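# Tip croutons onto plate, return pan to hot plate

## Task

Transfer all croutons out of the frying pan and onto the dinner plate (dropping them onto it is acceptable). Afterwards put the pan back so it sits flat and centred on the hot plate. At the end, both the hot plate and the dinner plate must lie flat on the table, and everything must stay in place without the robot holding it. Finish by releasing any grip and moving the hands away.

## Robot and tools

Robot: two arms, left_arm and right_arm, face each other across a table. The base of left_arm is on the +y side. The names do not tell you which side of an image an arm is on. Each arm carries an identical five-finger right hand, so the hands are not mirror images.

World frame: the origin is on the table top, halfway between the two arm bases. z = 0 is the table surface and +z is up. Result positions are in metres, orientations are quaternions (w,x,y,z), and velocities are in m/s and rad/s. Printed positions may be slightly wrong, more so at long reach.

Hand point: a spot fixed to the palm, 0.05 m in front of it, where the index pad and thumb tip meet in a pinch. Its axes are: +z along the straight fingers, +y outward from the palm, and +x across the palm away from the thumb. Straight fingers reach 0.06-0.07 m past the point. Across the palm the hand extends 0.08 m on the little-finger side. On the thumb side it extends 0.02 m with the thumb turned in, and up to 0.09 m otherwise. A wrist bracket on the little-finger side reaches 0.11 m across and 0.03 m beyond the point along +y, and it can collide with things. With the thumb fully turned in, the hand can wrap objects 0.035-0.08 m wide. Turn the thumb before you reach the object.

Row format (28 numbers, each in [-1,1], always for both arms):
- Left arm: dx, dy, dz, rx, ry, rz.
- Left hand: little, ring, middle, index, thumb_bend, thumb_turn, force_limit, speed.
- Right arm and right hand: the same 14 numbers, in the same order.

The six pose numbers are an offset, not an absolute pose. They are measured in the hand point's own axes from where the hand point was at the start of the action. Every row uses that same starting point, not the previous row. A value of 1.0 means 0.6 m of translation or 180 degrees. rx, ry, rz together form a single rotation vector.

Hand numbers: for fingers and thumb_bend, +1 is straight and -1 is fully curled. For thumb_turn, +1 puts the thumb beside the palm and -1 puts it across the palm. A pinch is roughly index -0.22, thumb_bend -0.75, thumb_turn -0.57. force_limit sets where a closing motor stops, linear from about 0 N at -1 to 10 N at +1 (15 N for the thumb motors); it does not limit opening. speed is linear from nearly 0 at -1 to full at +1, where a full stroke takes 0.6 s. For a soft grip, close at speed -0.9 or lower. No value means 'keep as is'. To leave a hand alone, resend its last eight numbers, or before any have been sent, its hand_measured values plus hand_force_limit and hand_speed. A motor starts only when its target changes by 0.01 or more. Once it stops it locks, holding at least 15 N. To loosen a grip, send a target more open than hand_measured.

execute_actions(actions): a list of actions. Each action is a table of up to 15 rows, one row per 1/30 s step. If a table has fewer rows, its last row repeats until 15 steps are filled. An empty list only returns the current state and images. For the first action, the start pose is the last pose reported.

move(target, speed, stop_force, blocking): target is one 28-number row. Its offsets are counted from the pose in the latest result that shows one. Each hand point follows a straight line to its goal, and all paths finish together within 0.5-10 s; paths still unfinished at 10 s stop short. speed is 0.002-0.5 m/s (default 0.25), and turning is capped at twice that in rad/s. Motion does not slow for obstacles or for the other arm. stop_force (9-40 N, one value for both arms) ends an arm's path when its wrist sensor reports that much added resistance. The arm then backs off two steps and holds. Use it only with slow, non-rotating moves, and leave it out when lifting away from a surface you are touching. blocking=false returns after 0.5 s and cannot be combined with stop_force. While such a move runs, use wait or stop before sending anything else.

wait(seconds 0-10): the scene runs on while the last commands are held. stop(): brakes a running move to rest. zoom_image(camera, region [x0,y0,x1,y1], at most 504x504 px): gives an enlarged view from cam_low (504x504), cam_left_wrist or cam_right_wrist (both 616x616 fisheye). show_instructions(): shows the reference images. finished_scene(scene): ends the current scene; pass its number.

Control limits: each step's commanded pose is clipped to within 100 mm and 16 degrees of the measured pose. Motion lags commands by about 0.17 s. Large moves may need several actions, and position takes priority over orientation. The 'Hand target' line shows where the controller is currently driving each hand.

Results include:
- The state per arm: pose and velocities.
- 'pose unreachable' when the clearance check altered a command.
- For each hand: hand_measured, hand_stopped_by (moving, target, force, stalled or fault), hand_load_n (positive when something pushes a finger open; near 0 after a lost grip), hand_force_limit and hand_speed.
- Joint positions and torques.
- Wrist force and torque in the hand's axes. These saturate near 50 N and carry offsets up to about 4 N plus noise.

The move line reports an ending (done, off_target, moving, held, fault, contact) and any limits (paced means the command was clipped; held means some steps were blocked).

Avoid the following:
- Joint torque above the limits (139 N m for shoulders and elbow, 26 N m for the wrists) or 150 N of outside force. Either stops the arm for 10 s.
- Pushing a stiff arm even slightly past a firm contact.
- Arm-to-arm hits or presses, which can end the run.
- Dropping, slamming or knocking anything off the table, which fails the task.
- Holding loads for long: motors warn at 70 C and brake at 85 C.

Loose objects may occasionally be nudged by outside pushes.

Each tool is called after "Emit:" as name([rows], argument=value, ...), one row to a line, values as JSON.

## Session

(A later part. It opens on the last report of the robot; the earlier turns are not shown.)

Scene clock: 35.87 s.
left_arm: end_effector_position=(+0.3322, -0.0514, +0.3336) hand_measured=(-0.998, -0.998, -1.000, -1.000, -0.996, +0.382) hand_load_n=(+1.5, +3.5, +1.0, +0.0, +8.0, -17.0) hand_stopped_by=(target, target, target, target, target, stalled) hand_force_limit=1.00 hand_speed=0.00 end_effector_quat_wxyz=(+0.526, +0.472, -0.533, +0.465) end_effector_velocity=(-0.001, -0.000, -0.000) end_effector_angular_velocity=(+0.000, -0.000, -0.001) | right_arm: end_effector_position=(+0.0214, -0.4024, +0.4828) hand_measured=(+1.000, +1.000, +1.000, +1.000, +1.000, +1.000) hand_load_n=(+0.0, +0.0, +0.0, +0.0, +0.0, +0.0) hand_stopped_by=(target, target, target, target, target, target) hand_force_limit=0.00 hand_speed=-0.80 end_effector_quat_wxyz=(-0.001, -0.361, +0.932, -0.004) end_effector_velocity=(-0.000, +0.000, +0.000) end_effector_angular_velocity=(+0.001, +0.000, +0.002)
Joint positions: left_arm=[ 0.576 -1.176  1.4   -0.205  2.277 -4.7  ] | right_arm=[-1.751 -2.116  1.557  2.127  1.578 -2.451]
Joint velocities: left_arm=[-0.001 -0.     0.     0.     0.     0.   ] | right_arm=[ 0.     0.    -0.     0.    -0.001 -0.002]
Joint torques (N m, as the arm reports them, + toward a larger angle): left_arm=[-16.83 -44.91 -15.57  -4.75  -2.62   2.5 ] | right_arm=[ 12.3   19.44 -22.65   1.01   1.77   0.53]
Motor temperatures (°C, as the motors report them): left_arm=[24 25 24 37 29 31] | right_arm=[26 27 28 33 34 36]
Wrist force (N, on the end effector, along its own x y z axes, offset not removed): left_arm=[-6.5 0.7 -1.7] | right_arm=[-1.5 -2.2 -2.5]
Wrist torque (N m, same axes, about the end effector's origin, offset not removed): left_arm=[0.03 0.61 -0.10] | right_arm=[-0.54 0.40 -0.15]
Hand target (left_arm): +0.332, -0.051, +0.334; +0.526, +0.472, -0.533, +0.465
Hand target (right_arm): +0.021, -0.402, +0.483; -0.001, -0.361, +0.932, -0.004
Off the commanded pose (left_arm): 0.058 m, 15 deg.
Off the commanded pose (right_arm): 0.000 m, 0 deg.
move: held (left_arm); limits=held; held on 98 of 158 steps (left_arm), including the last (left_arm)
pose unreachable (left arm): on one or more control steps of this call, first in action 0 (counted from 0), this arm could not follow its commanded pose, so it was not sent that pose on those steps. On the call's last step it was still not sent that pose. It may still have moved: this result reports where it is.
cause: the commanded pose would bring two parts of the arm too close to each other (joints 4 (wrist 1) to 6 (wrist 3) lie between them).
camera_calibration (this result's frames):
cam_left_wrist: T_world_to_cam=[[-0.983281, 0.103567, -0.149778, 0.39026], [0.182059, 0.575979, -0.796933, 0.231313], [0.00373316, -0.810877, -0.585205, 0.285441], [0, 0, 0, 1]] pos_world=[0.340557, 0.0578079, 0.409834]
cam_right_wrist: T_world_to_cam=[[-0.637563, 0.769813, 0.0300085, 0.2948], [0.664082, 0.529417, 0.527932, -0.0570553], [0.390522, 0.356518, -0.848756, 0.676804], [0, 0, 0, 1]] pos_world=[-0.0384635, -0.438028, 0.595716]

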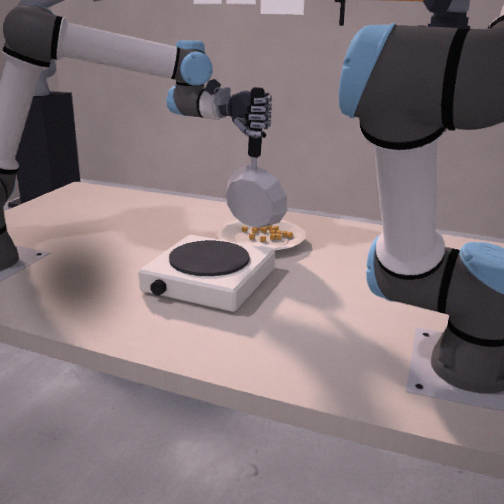

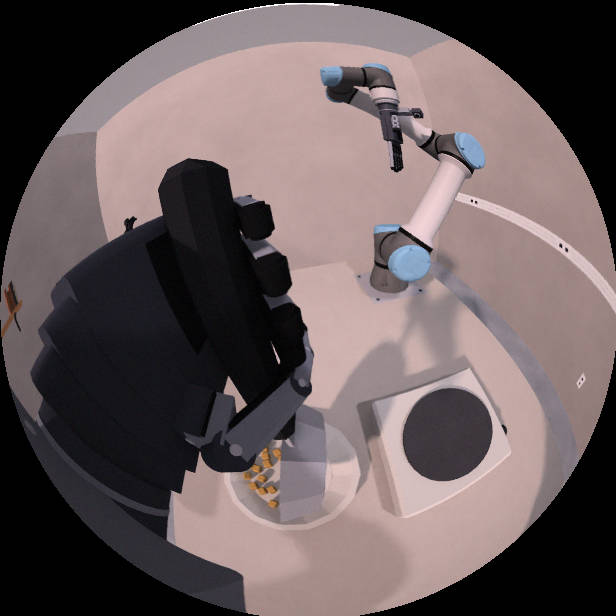

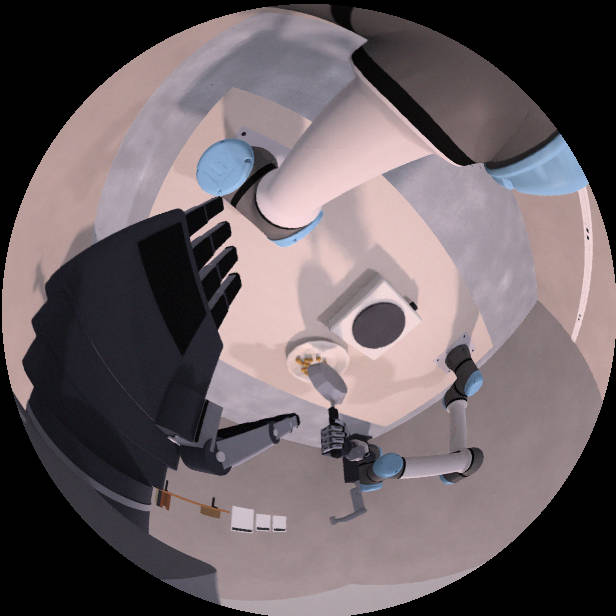

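Emit:
move(target=[0,-0.02,0,0.05,0,-0.05,-1,-1,-1,-1,-1,0.6,1,0,0,0,0,0,0,0,1,1,1,1,1,1,0,-0.8], speed=0.05)

Emit:
move(target=[0.03,0.06,0,-0.05,0,0.05,-1,-1,-1,-1,-1,0.6,1,0,0,0,0,0,0,0,1,1,1,1,1,1,0,-0.8], speed=0.1)

Emit:
move(target=[-0.1,0.35,0,0,0,0.25,-1,-1,-1,-1,-1,0.6,1,0,0,0,0,0,0,0,1,1,1,1,1,1,0,-0.8], speed=0.2)

Scene clock: 39.33 s.
left_arm: end_effector_position=(+0.3441, -0.0529, +0.3336) hand_measured=(-0.998, -0.998, -1.000, -1.000, -0.996, +0.382) hand_load_n=(+1.5, +3.5, +1.0, +0.0, +8.0, -16.5) hand_stopped_by=(target, target, target, target, target, stalled) hand_force_limit=1.00 hand_speed=0.00 end_effector_quat_wxyz=(+0.522, +0.551, -0.457, +0.463) end_effector_velocity=(+0.001, -0.000, +0.000) end_effector_angular_velocity=(+0.001, +0.011, +0.012) | right_arm: end_effector_position=(+0.0214, -0.4024, +0.4828) hand_measured=(+1.000, +1.000, +1.000, +1.000, +1.000, +1.000) hand_load_n=(+0.0, +0.0, +0.0, +0.0, +0.0, +0.0) hand_stopped_by=(target, target, target, target, target, target) hand_force_limit=0.00 hand_speed=-0.80 end_effector_quat_wxyz=(-0.001, -0.361, +0.932, -0.004) end_effector_velocity=(-0.000, +0.000, -0.000) end_effector_angular_velocity=(+0.000, +0.000, -0.002)
Joint positions: left_arm=[ 0.55  -1.224  1.484 -0.231  2.096 -4.85 ] | right_arm=[-1.751 -2.116  1.557  2.127  1.578 -2.451]
Joint velocities: left_arm=[-0.002 -0.004  0.006 -0.001 -0.015 -0.011] | right_arm=[ 0.    -0.     0.     0.    -0.     0.002]
Joint torques (N m, as the arm reports them, + toward a larger angle): left_arm=[-16.65 -44.   -17.21  -4.97  -2.64  -3.21] | right_arm=[ 12.57  19.95 -22.58   1.04   1.8    0.35]
Motor temperatures (°C, as the motors report them): left_arm=[24 25 24 37 29 31] | right_arm=[26 27 28 33 34 36]
Wrist force (N, on the end effector, along its own x y z axes, offset not removed): left_arm=[-6.6 0.1 -1.2] | right_arm=[3.1 -0.2 -2.0]
Wrist torque (N m, same axes, about the end effector's origin, offset not removed): left_arm=[0.05 0.64 0.04] | right_arm=[-0.22 -0.42 0.14]
Hand target (left_arm): +0.344, -0.053, +0.334; +0.522, +0.552, -0.456, +0.463
Hand target (right_arm): +0.021, -0.402, +0.483; -0.001, -0.361, +0.932, -0.004
Off the commanded pose (left_arm): 0.000 m, 0 deg.
Off the commanded pose (right_arm): 0.000 m, 0 deg.
move: done
camera_calibration (this result's frames):
cam_left_wrist: T_world_to_cam=[[-0.998644, -0.052023, 0.00212623, 0.348427], [-0.0330849, 0.602513, -0.797423, 0.305551], [0.0402033, -0.796412, -0.603416, 0.278482], [0, 0, 0, 1]] pos_world=[0.346868, 0.0558141, 0.410954]
cam_right_wrist: T_world_to_cam=[[-0.637563, 0.769813, 0.0300082, 0.2948], [0.664082, 0.529417, 0.527932, -0.0570554], [0.390522, 0.356518, -0.848756, 0.676804], [0, 0, 0, 1]] pos_world=[-0.0384635, -0.438028, 0.595716]

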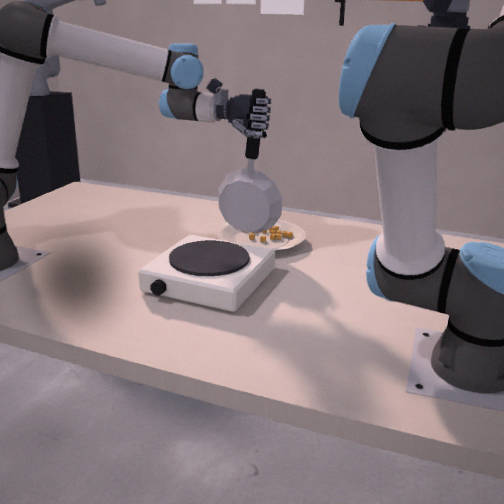

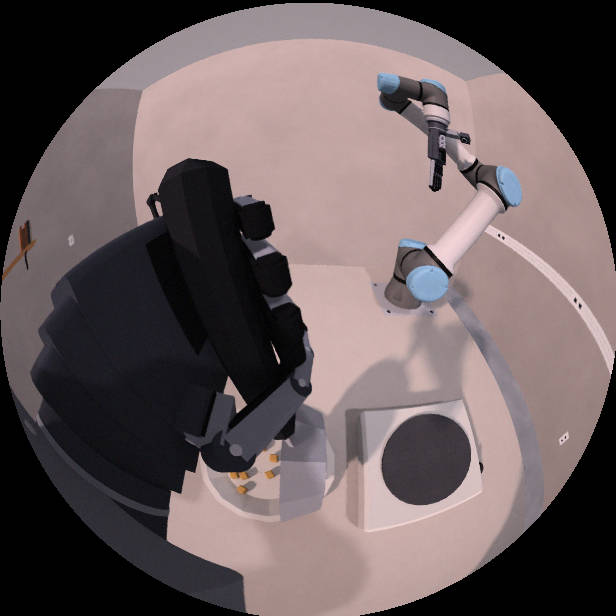

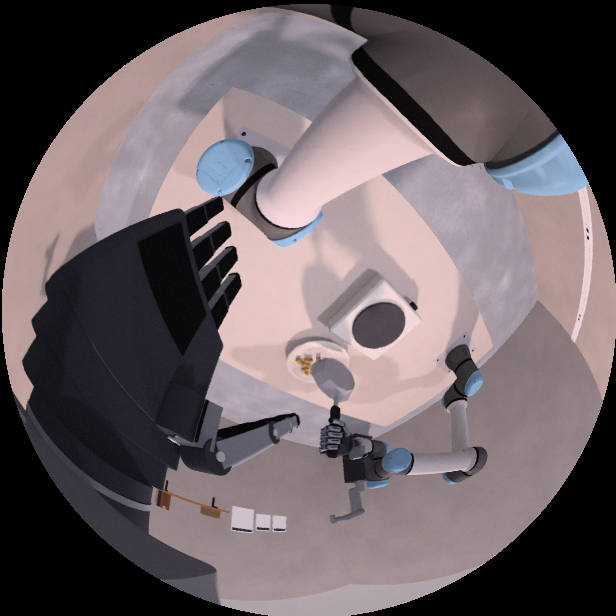

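Scene clock: 40.87 s.
left_arm: end_effector_position=(+0.3115, -0.0545, +0.3566) hand_measured=(-0.998, -0.998, -1.000, -1.000, -0.996, +0.382) hand_load_n=(+1.5, +3.5, +1.0, +0.0, +8.0, -17.0) hand_stopped_by=(target, target, target, target, target, stalled) hand_force_limit=1.00 hand_speed=0.00 end_effector_quat_wxyz=(+0.526, +0.472, -0.533, +0.465) end_effector_velocity=(-0.002, -0.000, +0.001) end_effector_angular_velocity=(+0.000, -0.010, -0.010) | right_arm: end_effector_position=(+0.0214, -0.4024, +0.4828) hand_measured=(+1.000, +1.000, +1.000, +1.000, +1.000, +1.000) hand_load_n=(+0.0, +0.0, +0.0, +0.0, +0.0, +0.0) hand_stopped_by=(target, target, target, target, target, target) hand_force_limit=0.00 hand_speed=-0.80 end_effector_quat_wxyz=(-0.001, -0.361, +0.932, -0.004) end_effector_velocity=(-0.000, -0.000, -0.000) end_effector_angular_velocity=(-0.000, +0.001, +0.001)
Joint positions: left_arm=[ 0.54  -1.218  1.399 -0.163  2.241 -4.701] | right_arm=[-1.751 -2.116  1.557  2.127  1.578 -2.451]
Joint velocities: left_arm=[-0.001  0.002 -0.008  0.008  0.009  0.011] | right_arm=[-0.     0.     0.001  0.     0.    -0.001]
Joint torques (N m, as the arm reports them, + toward a larger angle): left_arm=[-16.63 -28.59 -28.37  -0.08   2.67   2.75] | right_arm=[ 12.27  19.68 -22.49   1.1    1.74   0.43]
Motor temperatures (°C, as the motors report them): left_arm=[24 25 24 37 29 31] | right_arm=[26 27 28 33 34 36]
Wrist force (N, on the end effector, along its own x y z axes, offset not removed): left_arm=[-7.2 2.4 0.6] | right_arm=[0.7 -3.8 -1.6]
Wrist torque (N m, same axes, about the end effector's origin, offset not removed): left_arm=[0.20 0.68 -0.11] | right_arm=[-0.64 -0.07 -0.01]
Hand target (left_arm): +0.311, -0.055, +0.357; +0.526, +0.471, -0.534, +0.465
Hand target (right_arm): +0.021, -0.402, +0.483; -0.001, -0.361, +0.932, -0.004
Off the commanded pose (left_arm): 0.000 m, 0 deg.
Off the commanded pose (right_arm): 0.000 m, 0 deg.
move: done
camera_calibration (this result's frames):
cam_left_wrist: T_world_to_cam=[[-0.983226, 0.103746, -0.150012, 0.373675], [0.182355, 0.575814, -0.796985, 0.255108], [0.00369488, -0.810972, -0.585074, 0.296429], [0, 0, 0, 1]] pos_world=[0.319792, 0.0547335, 0.432807]
cam_right_wrist: T_world_to_cam=[[-0.637563, 0.769813, 0.0300083, 0.2948], [0.664082, 0.529417, 0.527932, -0.0570555], [0.390522, 0.356518, -0.848756, 0.676804], [0, 0, 0, 1]] pos_world=[-0.0384635, -0.438028, 0.595716]

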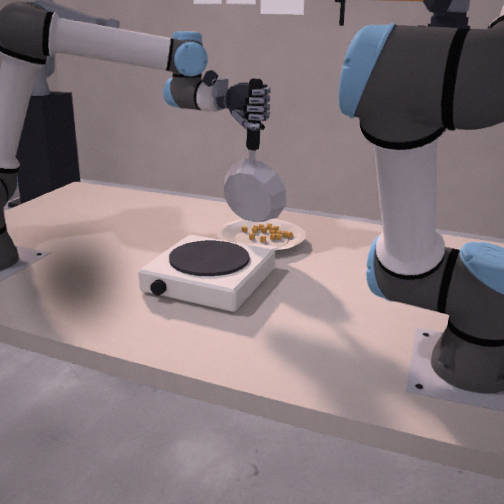

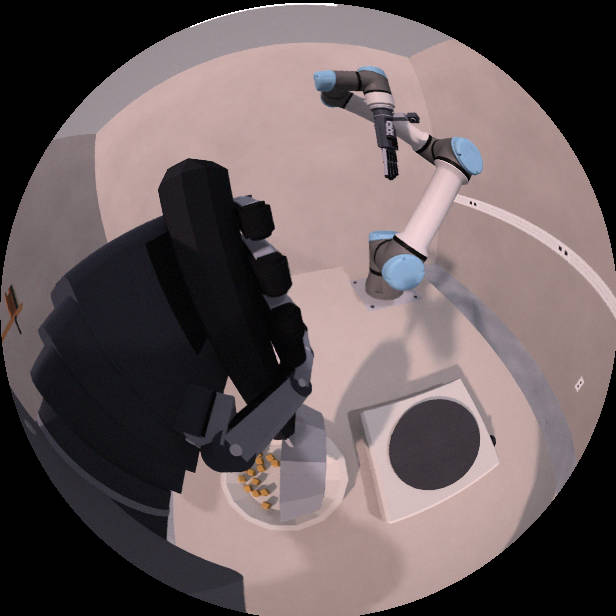

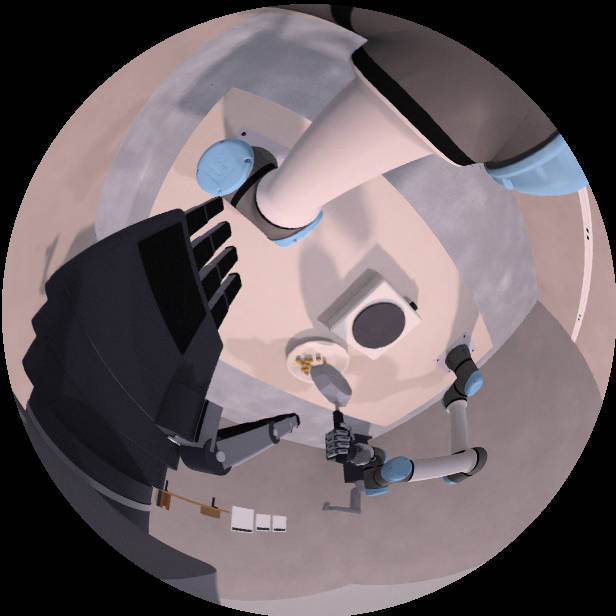

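Scene clock: 43.43 s.
left_arm: end_effector_position=(+0.1039, -0.0283, +0.2957) hand_measured=(-0.998, -0.998, -1.000, -1.000, -0.996, +0.382) hand_load_n=(+1.5, +3.0, +1.0, +0.0, +8.0, -17.5) hand_stopped_by=(target, target, target, target, target, stalled) hand_force_limit=1.00 hand_speed=0.00 end_effector_quat_wxyz=(+0.308, +0.232, -0.673, +0.631) end_effector_velocity=(-0.003, +0.000, -0.000) end_effector_angular_velocity=(-0.003, -0.010, +0.003) | right_arm: end_effector_position=(+0.0214, -0.4024, +0.4828) hand_measured=(+1.000, +1.000, +1.000, +1.000, +1.000, +1.000) hand_load_n=(+0.0, +0.0, +0.0, +0.0, +0.0, +0.0) hand_stopped_by=(target, target, target, target, target, target) hand_force_limit=0.00 hand_speed=-0.80 end_effector_quat_wxyz=(-0.001, -0.361, +0.932, -0.004) end_effector_velocity=(-0.000, +0.000, +0.000) end_effector_angular_velocity=(+0.000, -0.001, +0.001)
Joint positions: left_arm=[ 0.022 -1.603  1.924 -0.306  1.723 -3.925] | right_arm=[-1.751 -2.116  1.557  2.127  1.578 -2.451]
Joint velocities: left_arm=[-0.012 -0.005  0.006 -0.003 -0.015  0.01 ] | right_arm=[-0.    -0.    -0.001  0.    -0.    -0.001]
Joint torques (N m, as the arm reports them, + toward a larger angle): left_arm=[-15.84 -27.25 -17.69  -5.5   -2.42   3.68] | right_arm=[ 12.71  19.68 -22.82   0.89   1.78   0.5 ]
Motor temperatures (°C, as the motors report them): left_arm=[24 25 24 37 29 31] | right_arm=[26 27 28 33 34 36]
Wrist force (N, on the end effector, along its own x y z axes, offset not removed): left_arm=[-4.8 4.5 -0.9] | right_arm=[0.7 -5.0 0.9]
Wrist torque (N m, same axes, about the end effector's origin, offset not removed): left_arm=[0.17 0.46 -0.73] | right_arm=[-0.88 -0.12 -0.16]
Hand target (left_arm): +0.104, -0.028, +0.296; -0.307, -0.232, +0.674, -0.631
Hand target (right_arm): +0.021, -0.402, +0.483; -0.001, -0.361, +0.932, -0.004
Off the commanded pose (left_arm): 0.001 m, 0 deg.
Off the commanded pose (right_arm): 0.000 m, 0 deg.
move: done
camera_calibration (this result's frames):
cam_left_wrist: T_world_to_cam=[[-0.589869, 0.0657655, -0.804817, 0.309396], [0.714823, 0.506134, -0.482552, 0.0790517], [0.375609, -0.859944, -0.345563, 0.171942], [0, 0, 0, 1]] pos_world=[0.0614122, 0.0875022, 0.346571]
cam_right_wrist: T_world_to_cam=[[-0.637563, 0.769813, 0.0300083, 0.2948], [0.664082, 0.529417, 0.527932, -0.0570553], [0.390522, 0.356518, -0.848756, 0.676804], [0, 0, 0, 1]] pos_world=[-0.0384635, -0.438028, 0.595716]

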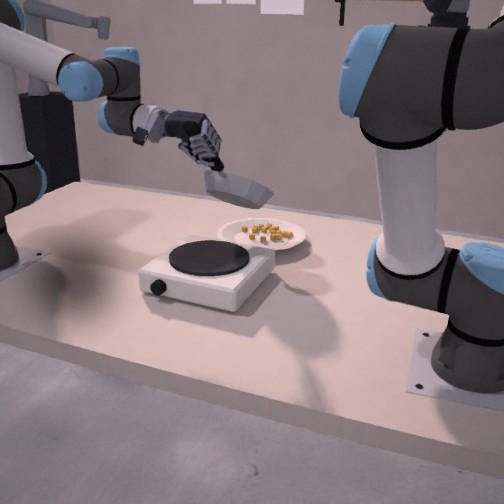

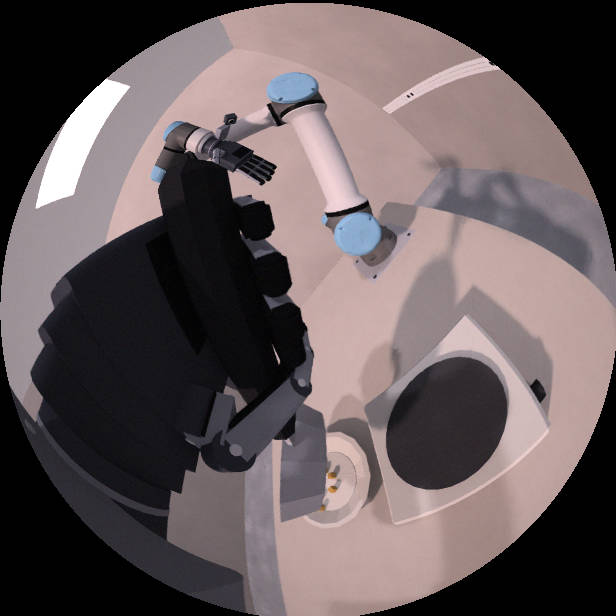

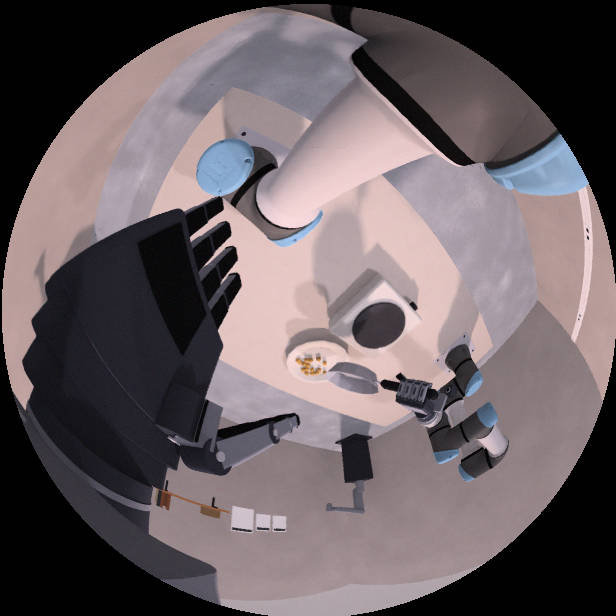

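Emit:
move(target=[-0.022,0.432,0.02,0,0,0.183,-1,-1,-1,-1,-1,0.6,1,0,0,0,0,0,0,0,1,1,1,1,1,1,0,-0.8], speed=0.12)

Scene clock: 47.30 s.
left_arm: end_effector_position=(-0.0689, -0.0169, +0.1030) hand_measured=(-0.998, -0.998, -1.000, -1.000, -0.996, +0.382) hand_load_n=(+1.5, +3.0, +1.0, +0.0, +8.0, -17.5) hand_stopped_by=(target, target, target, target, target, stalled) hand_force_limit=1.00 hand_speed=0.00 end_effector_quat_wxyz=(+0.116, +0.031, -0.712, +0.692) end_effector_velocity=(-0.003, -0.000, -0.002) end_effector_angular_velocity=(-0.003, -0.006, -0.000) | right_arm: end_effector_position=(+0.0214, -0.4024, +0.4828) hand_measured=(+1.000, +1.000, +1.000, +1.000, +1.000, +1.000) hand_load_n=(+0.0, +0.0, +0.0, +0.0, +0.0, +0.0) hand_stopped_by=(target, target, target, target, target, target) hand_force_limit=0.00 hand_speed=-0.80 end_effector_quat_wxyz=(-0.001, -0.361, +0.932, -0.004) end_effector_velocity=(-0.000, -0.000, -0.000) end_effector_angular_velocity=(-0.000, +0.001, +0.001)
Joint positions: left_arm=[-0.603 -1.39   2.297 -0.89   1.099 -3.36 ] | right_arm=[-1.751 -2.116  1.557  2.127  1.578 -2.451]
Joint velocities: left_arm=[-0.007  0.008  0.001 -0.011 -0.007  0.007] | right_arm=[ 0.     0.     0.     0.     0.001 -0.001]
Joint torques (N m, as the arm reports them, + toward a larger angle): left_arm=[-14.77 -15.33  -7.48  -4.73  -2.47   4.  ] | right_arm=[ 12.35  19.04 -22.9    0.95   1.77   0.54]
Motor temperatures (°C, as the motors report them): left_arm=[24 25 24 37 29 31] | right_arm=[26 27 28 33 34 36]
Wrist force (N, on the end effector, along its own x y z axes, offset not removed): left_arm=[-1.5 6.3 -0.6] | right_arm=[-0.1 -3.5 0.7]
Wrist torque (N m, same axes, about the end effector's origin, offset not removed): left_arm=[0.25 0.28 -0.95] | right_arm=[-0.58 0.03 -0.07]
Hand target (left_arm): -0.069, -0.017, +0.103; -0.116, -0.031, +0.712, -0.692
Hand target (right_arm): +0.021, -0.402, +0.483; -0.001, -0.361, +0.932, -0.004
Off the commanded pose (left_arm): 0.001 m, 0 deg.
Off the commanded pose (right_arm): 0.000 m, 0 deg.
move: done
camera_calibration (this result's frames):
cam_left_wrist: T_world_to_cam=[[-0.0602763, 0.00377965, -0.998175, 0.107067], [0.87589, 0.4798, -0.0510751, 0.0700062], [0.478731, -0.87737, -0.0322311, 0.154613], [0, 0, 0, 1]] pos_world=[-0.128882, 0.101659, 0.115431]
cam_right_wrist: T_world_to_cam=[[-0.637563, 0.769813, 0.0300082, 0.2948], [0.664082, 0.529417, 0.527932, -0.0570554], [0.390522, 0.356518, -0.848756, 0.676804], [0, 0, 0, 1]] pos_world=[-0.0384635, -0.438028, 0.595716]

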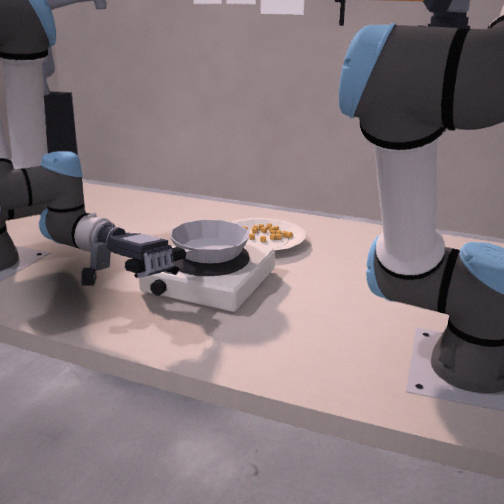

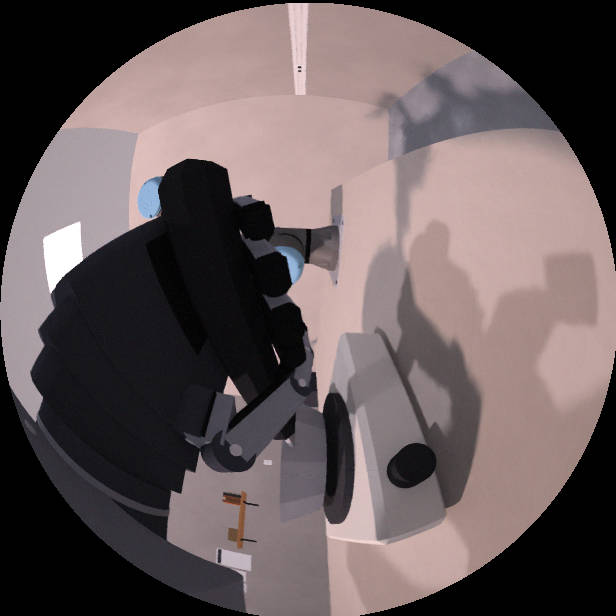

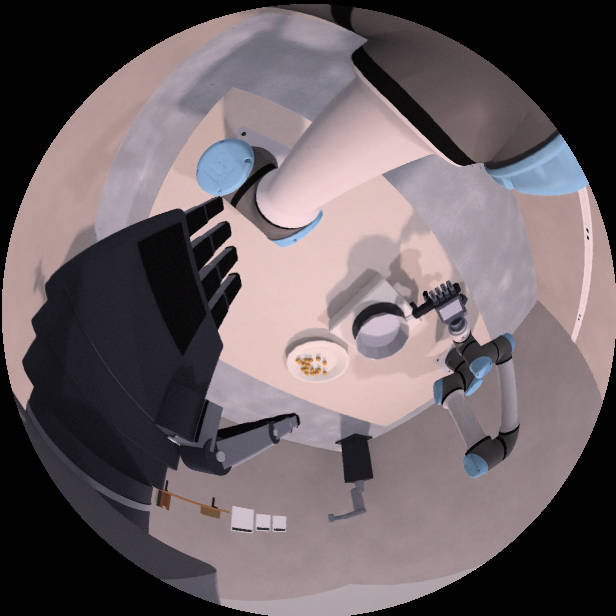

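Emit:
move(target=[0,0.016,-0.004,0,0,0,-1,-1,-1,-1,-1,0.6,1,0,0,0,0,0,0,0,1,1,1,1,1,1,0,-0.8], speed=0.015, stop_force=10)

Emit:
move(target=[0,0,0,0,0,0,1,1,1,1,-1,-0.5,1,-0.3,0,0,0,0,0,0,1,1,1,1,1,1,0,-0.8])

Emit:
move(target=[0,-0.008,-0.16,0,0,0,1,1,1,1,-1,-0.5,1,-0.3,0,0,0,0,0,0,1,1,1,1,1,1,0,-0.8], speed=0.1)

Emit:
move(target=[0,-0.28,-0.05,0,0,0,1,1,1,1,-1,-0.5,1,-0.3,0,0,0,0,0,0,1,1,1,1,1,1,0,-0.8])

Scene clock: 49.47 s.
left_arm: end_effector_position=(-0.0705, -0.0142, +0.0940) hand_measured=(-0.998, -0.998, -1.000, -1.000, -0.996, +0.382) hand_load_n=(+1.5, +3.0, +1.0, +0.0, +8.0, -17.5) hand_stopped_by=(target, target, target, target, target, stalled) hand_force_limit=1.00 hand_speed=0.00 end_effector_quat_wxyz=(+0.116, +0.031, -0.712, +0.692) end_effector_velocity=(+0.000, +0.001, -0.003) end_effector_angular_velocity=(+0.000, -0.001, +0.002) | right_arm: end_effector_position=(+0.0214, -0.4024, +0.4828) hand_measured=(+1.000, +1.000, +1.000, +1.000, +1.000, +1.000) hand_load_n=(+0.0, +0.0, +0.0, +0.0, +0.0, +0.0) hand_stopped_by=(target, target, target, target, target, target) hand_force_limit=0.00 hand_speed=-0.80 end_effector_quat_wxyz=(-0.001, -0.361, +0.932, -0.004) end_effector_velocity=(-0.000, -0.000, -0.000) end_effector_angular_velocity=(-0.001, +0.001, -0.001)
Joint positions: left_arm=[-0.612 -1.372  2.311 -0.922  1.09  -3.36 ] | right_arm=[-1.751 -2.116  1.557  2.127  1.578 -2.451]
Joint velocities: left_arm=[-0.002  0.005  0.004 -0.009 -0.004  0.001] | right_arm=[ 0.    -0.     0.001  0.     0.001  0.001]
Joint torques (N m, as the arm reports them, + toward a larger angle): left_arm=[-15.28 -13.24  -8.63  -4.58  -2.76  -1.69] | right_arm=[ 12.34  18.87 -22.18   0.99   1.69   0.46]
Motor temperatures (°C, as the motors report them): left_arm=[24 25 24 37 29 31] | right_arm=[26 27 28 33 34 36]
Wrist force (N, on the end effector, along its own x y z axes, offset not removed): left_arm=[-1.4 6.8 -0.1] | right_arm=[-0.8 -4.3 -1.5]
Wrist torque (N m, same axes, about the end effector's origin, offset not removed): left_arm=[0.26 0.29 -0.89] | right_arm=[-0.79 0.23 -0.17]
Hand target (left_arm): -0.071, -0.014, +0.094; -0.116, -0.031, +0.712, -0.692
Hand target (right_arm): +0.021, -0.402, +0.483; -0.001, -0.361, +0.932, -0.004
Off the commanded pose (left_arm): 0.000 m, 0 deg.
Off the commanded pose (right_arm): 0.000 m, 0 deg.
move: done
camera_calibration (this result's frames):
cam_left_wrist: T_world_to_cam=[[-0.0602333, 0.00380798, -0.998177, 0.0979433], [0.875896, 0.479795, -0.0510241, 0.0696891], [0.478726, -0.877372, -0.032235, 0.157426], [0, 0, 0, 1]] pos_world=[-0.130505, 0.104312, 0.106395]
cam_right_wrist: T_world_to_cam=[[-0.637564, 0.769813, 0.0300082, 0.2948], [0.664082, 0.529417, 0.527932, -0.0570552], [0.390522, 0.356518, -0.848756, 0.676804], [0, 0, 0, 1]] pos_world=[-0.0384635, -0.438028, 0.595716]

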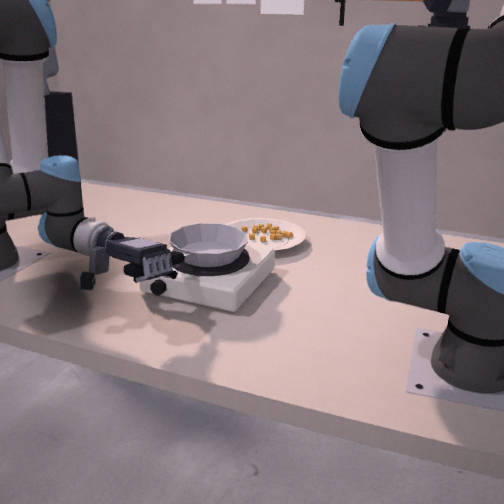

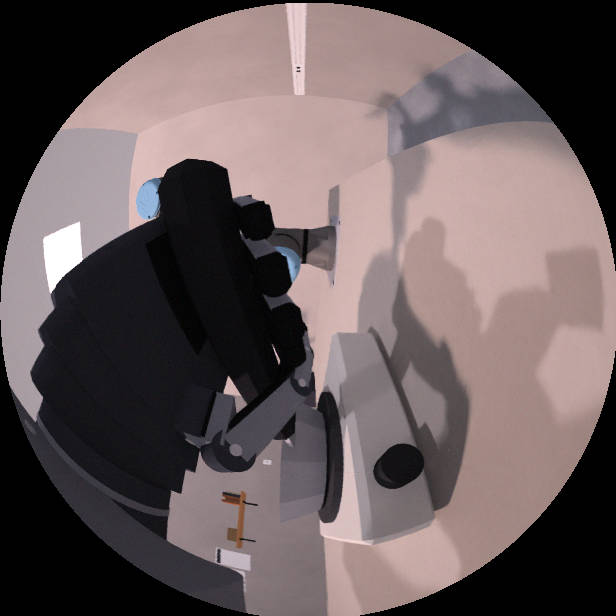

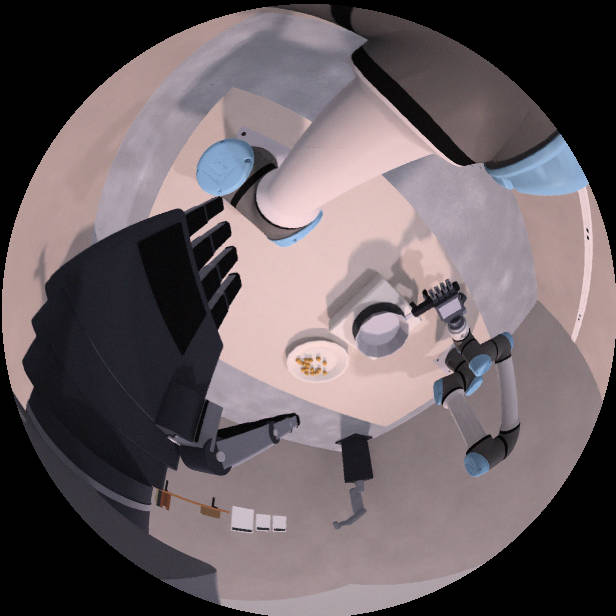

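Scene clock: 51.47 s.
left_arm: end_effector_position=(-0.0705, -0.0142, +0.0940) hand_measured=(+1.000, +1.000, +1.000, -0.632, -0.994, -0.008) hand_load_n=(+0.0, +0.0, +0.0, -13.0, +11.5, +17.0) hand_stopped_by=(target, target, target, stalled, target, force) hand_force_limit=1.00 hand_speed=-0.30 end_effector_quat_wxyz=(+0.116, +0.031, -0.712, +0.692) end_effector_velocity=(-0.000, +0.000, +0.000) end_effector_angular_velocity=(-0.000, -0.000, -0.001) | right_arm: end_effector_position=(+0.0214, -0.4024, +0.4828) hand_measured=(+1.000, +1.000, +1.000, +1.000, +1.000, +1.000) hand_load_n=(+0.0, +0.0, +0.0, +0.0, +0.0, +0.0) hand_stopped_by=(target, target, target, target, target, target) hand_force_limit=0.00 hand_speed=-0.80 end_effector_quat_wxyz=(-0.001, -0.361, +0.932, -0.004) end_effector_velocity=(-0.000, -0.000, -0.000) end_effector_angular_velocity=(-0.001, +0.001, -0.001)
Joint positions: left_arm=[-0.612 -1.372  2.311 -0.922  1.09  -3.36 ] | right_arm=[-1.751 -2.116  1.557  2.127  1.578 -2.451]
Joint velocities: left_arm=[-0.001 -0.    -0.     0.    -0.     0.   ] | right_arm=[-0.    -0.     0.001  0.     0.001  0.001]
Joint torques (N m, as the arm reports them, + toward a larger angle): left_arm=[ 14.17 -28.53 -17.39   0.62   2.4   -0.28] | right_arm=[ 12.79  19.   -22.8    1.04   1.76   0.45]
Motor temperatures (°C, as the motors report them): left_arm=[24 25 24 37 29 31] | right_arm=[26 27 28 33 34 36]
Wrist force (N, on the end effector, along its own x y z axes, offset not removed): left_arm=[-0.6 0.5 -0.1] | right_arm=[-0.4 -1.0 1.1]
Wrist torque (N m, same axes, about the end effector's origin, offset not removed): left_arm=[-0.04 0.22 0.13] | right_arm=[-0.36 0.14 -0.06]
Hand target (left_arm): -0.070, -0.014, +0.094; -0.116, -0.031, +0.712, -0.692
Hand target (right_arm): +0.021, -0.402, +0.483; -0.001, -0.361, +0.932, -0.004
Off the commanded pose (left_arm): 0.000 m, 0 deg.
Off the commanded pose (right_arm): 0.000 m, 0 deg.
move: done
camera_calibration (this result's frames):
cam_left_wrist: T_world_to_cam=[[-0.0602468, 0.0038092, -0.998176, 0.0979424], [0.875895, 0.479794, -0.0510354, 0.0696916], [0.478725, -0.877373, -0.0322426, 0.157428], [0, 0, 0, 1]] pos_world=[-0.130506, 0.104312, 0.106396]
cam_right_wrist: T_world_to_cam=[[-0.637563, 0.769813, 0.0300084, 0.2948], [0.664083, 0.529417, 0.527932, -0.0570554], [0.390522, 0.356518, -0.848756, 0.676804], [0, 0, 0, 1]] pos_world=[-0.0384635, -0.438028, 0.595716]

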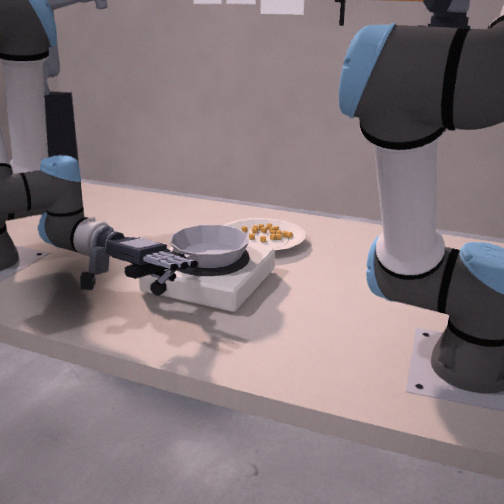

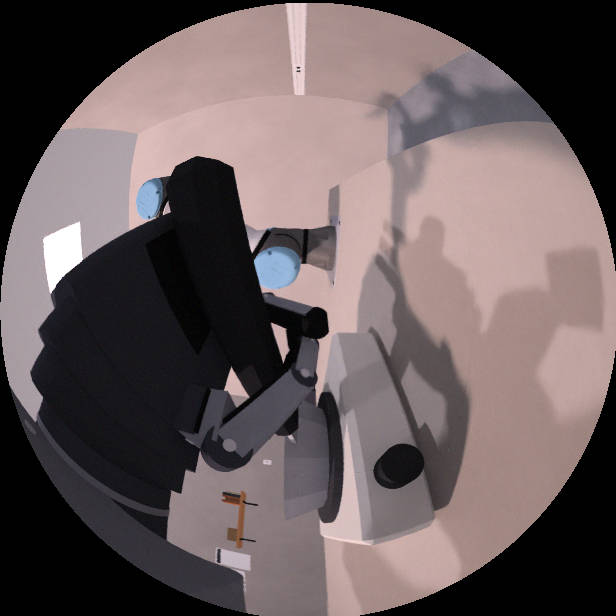

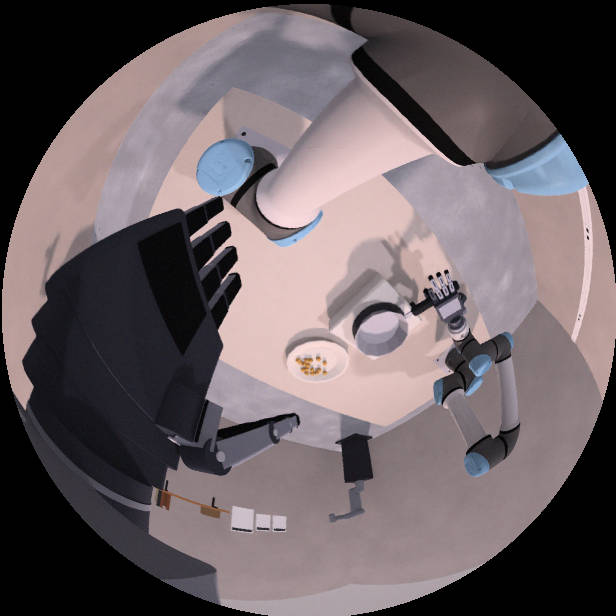

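Scene clock: 53.03 s.
left_arm: end_effector_position=(-0.0577, +0.0804, +0.0998) hand_measured=(+1.000, +1.000, +1.000, -0.632, -0.994, -0.008) hand_load_n=(+0.0, +0.0, +0.0, -13.0, +11.5, +16.5) hand_stopped_by=(target, target, target, stalled, target, force) hand_force_limit=1.00 hand_speed=-0.30 end_effector_quat_wxyz=(+0.116, +0.031, -0.712, +0.692) end_effector_velocity=(-0.000, +0.003, +0.001) end_effector_angular_velocity=(-0.001, +0.001, +0.002) | right_arm: end_effector_position=(+0.0214, -0.4024, +0.4828) hand_measured=(+1.000, +1.000, +1.000, +1.000, +1.000, +1.000) hand_load_n=(+0.0, +0.0, +0.0, +0.0, +0.0, +0.0) hand_stopped_by=(target, target, target, target, target, target) hand_force_limit=0.00 hand_speed=-0.80 end_effector_quat_wxyz=(-0.001, -0.361, +0.932, -0.004) end_effector_velocity=(-0.000, +0.000, -0.000) end_effector_angular_velocity=(+0.000, +0.001, +0.002)
Joint positions: left_arm=[-0.81  -1.618  2.566 -0.929  0.892 -3.364] | right_arm=[-1.751 -2.116  1.557  2.127  1.578 -2.451]
Joint velocities: left_arm=[-0.011 -0.011  0.006  0.004 -0.013 -0.001] | right_arm=[-0.    -0.     0.     0.    -0.    -0.002]
Joint torques (N m, as the arm reports them, + toward a larger angle): left_arm=[-17.47 -18.49  -6.16   0.61  -2.14  -2.61] | right_arm=[ 12.8   19.17 -22.69   1.06   1.75   0.38]
Motor temperatures (°C, as the motors report them): left_arm=[24 25 24 37 29 31] | right_arm=[26 27 28 33 34 36]
Wrist force (N, on the end effector, along its own x y z axes, offset not removed): left_arm=[-0.4 3.7 -2.1] | right_arm=[0.5 -1.4 -0.4]
Wrist torque (N m, same axes, about the end effector's origin, offset not removed): left_arm=[0.32 0.17 0.13] | right_arm=[-0.45 0.10 -0.08]
Hand target (left_arm): -0.058, +0.081, +0.100; -0.116, -0.031, +0.712, -0.692
Hand target (right_arm): +0.021, -0.402, +0.483; -0.001, -0.361, +0.932, -0.004
Off the commanded pose (left_arm): 0.001 m, 0 deg.
Off the commanded pose (right_arm): 0.000 m, 0 deg.
move: done
camera_calibration (this result's frames):
cam_left_wrist: T_world_to_cam=[[-0.0599975, 0.00360141, -0.998192, 0.104154], [0.875992, 0.47963, -0.0509221, 0.0134377], [0.478579, -0.877464, -0.0319314, 0.23449], [0, 0, 0, 1]] pos_world=[-0.117744, 0.198936, 0.112137]
cam_right_wrist: T_world_to_cam=[[-0.637563, 0.769813, 0.0300083, 0.2948], [0.664082, 0.529417, 0.527932, -0.0570555], [0.390522, 0.356518, -0.848756, 0.676804], [0, 0, 0, 1]] pos_world=[-0.0384635, -0.438028, 0.595716]

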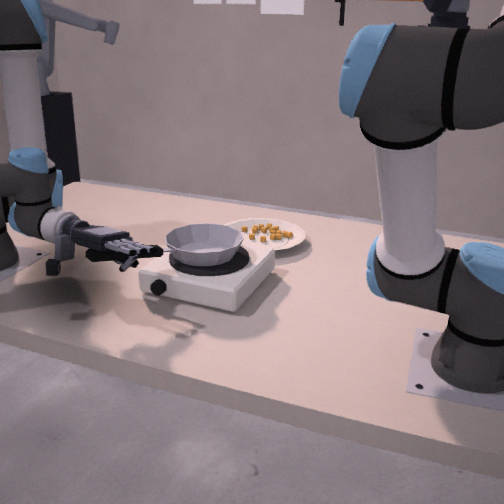

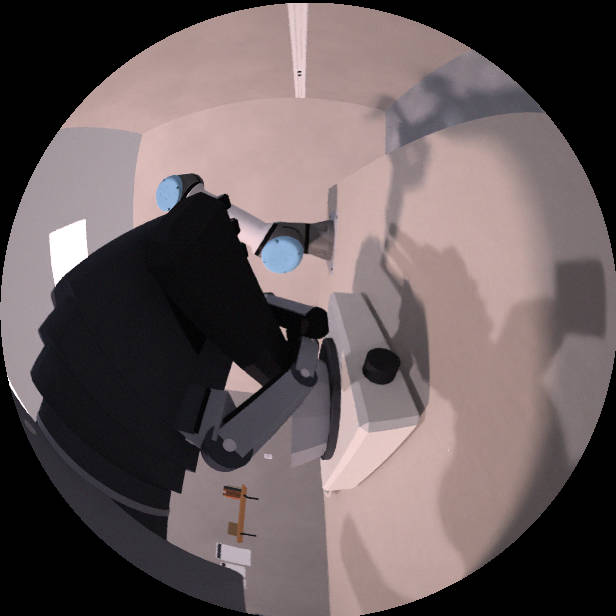

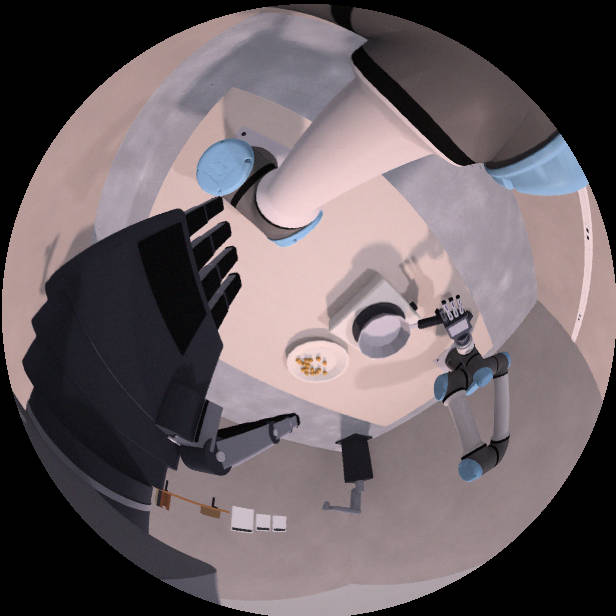

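Scene clock: 54.47 s.
left_arm: end_effector_position=(-0.0197, +0.1035, +0.2639) hand_measured=(+1.000, +1.000, +1.000, -0.632, -0.992, -0.008) hand_load_n=(+0.0, +0.0, +0.0, -13.0, +14.0, +13.0) hand_stopped_by=(target, target, target, stalled, target, force) hand_force_limit=1.00 hand_speed=-0.30 end_effector_quat_wxyz=(+0.116, +0.031, -0.711, +0.692) end_effector_velocity=(+0.000, +0.001, +0.002) end_effector_angular_velocity=(+0.006, -0.000, +0.000) | right_arm: end_effector_position=(+0.0214, -0.4024, +0.4828) hand_measured=(+1.000, +1.000, +1.000, +1.000, +1.000, +1.000) hand_load_n=(+0.0, +0.0, +0.0, +0.0, +0.0, +0.0) hand_stopped_by=(target, target, target, target, target, target) hand_force_limit=0.00 hand_speed=-0.80 end_effector_quat_wxyz=(-0.001, -0.361, +0.932, -0.004) end_effector_velocity=(+0.000, +0.000, -0.000) end_effector_angular_velocity=(+0.001, +0.001, -0.000)
Joint positions: left_arm=[-0.751 -2.076  2.339 -0.246  0.951 -3.362] | right_arm=[-1.751 -2.116  1.557  2.127  1.578 -2.451]
Joint velocities: left_arm=[-0.002 -0.005 -0.008  0.021 -0.002 -0.005] | right_arm=[ 0.     0.     0.001 -0.    -0.001  0.   ]
Joint torques (N m, as the arm reports them, + toward a larger angle): left_arm=[-15.62  -8.17 -29.91   0.13  -2.42  -1.66] | right_arm=[ 12.56  19.37 -23.     1.01   1.82   0.39]
Motor temperatures (°C, as the motors report them): left_arm=[24 25 24 37 29 31] | right_arm=[26 27 28 33 34 36]
Wrist force (N, on the end effector, along its own x y z axes, offset not removed): left_arm=[-3.0 4.8 -0.9] | right_arm=[-3.5 -2.8 -0.3]
Wrist torque (N m, same axes, about the end effector's origin, offset not removed): left_arm=[-0.42 0.41 -1.00] | right_arm=[-0.54 0.62 -0.20]
Hand target (left_arm): -0.020, +0.104, +0.264; -0.116, -0.031, +0.712, -0.692
Hand target (right_arm): +0.021, -0.402, +0.483; -0.001, -0.361, +0.932, -0.004
Off the commanded pose (left_arm): 0.001 m, 0 deg.
Off the commanded pose (right_arm): 0.000 m, 0 deg.
move: done
camera_calibration (this result's frames):
cam_left_wrist: T_world_to_cam=[[-0.0601114, 0.00278789, -0.998188, 0.270253], [0.87593, 0.479691, -0.0514092, -0.0224916], [0.478678, -0.877433, -0.0312769, 0.241689], [0, 0, 0, 1]] pos_world=[-0.0797451, 0.222102, 0.276166]
cam_right_wrist: T_world_to_cam=[[-0.637563, 0.769813, 0.0300083, 0.2948], [0.664082, 0.529417, 0.527932, -0.0570554], [0.390522, 0.356518, -0.848756, 0.676804], [0, 0, 0, 1]] pos_world=[-0.0384635, -0.438028, 0.595716]

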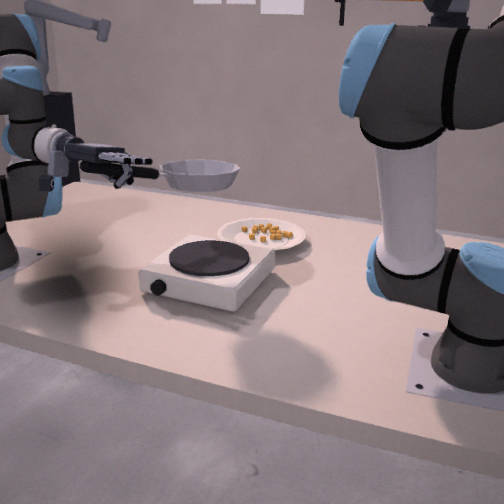

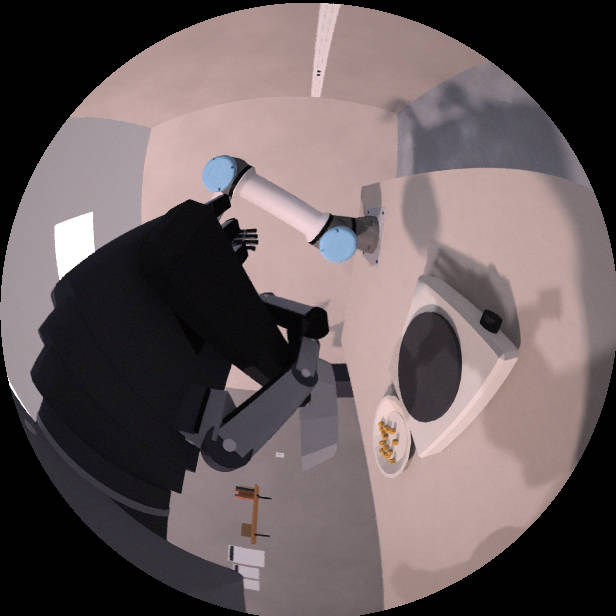

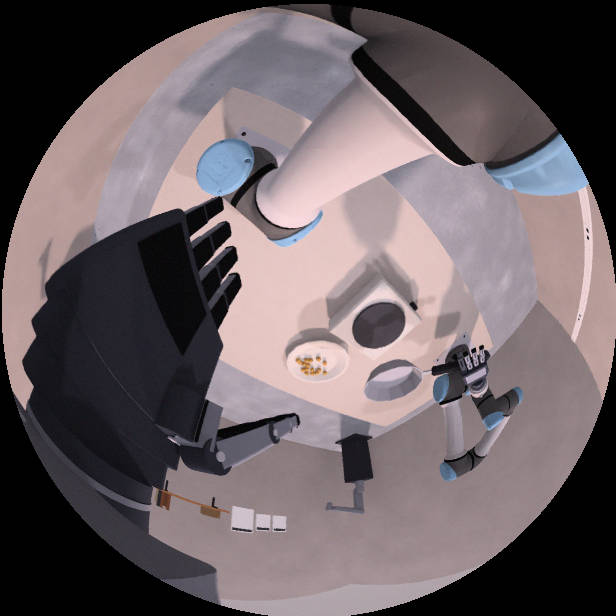

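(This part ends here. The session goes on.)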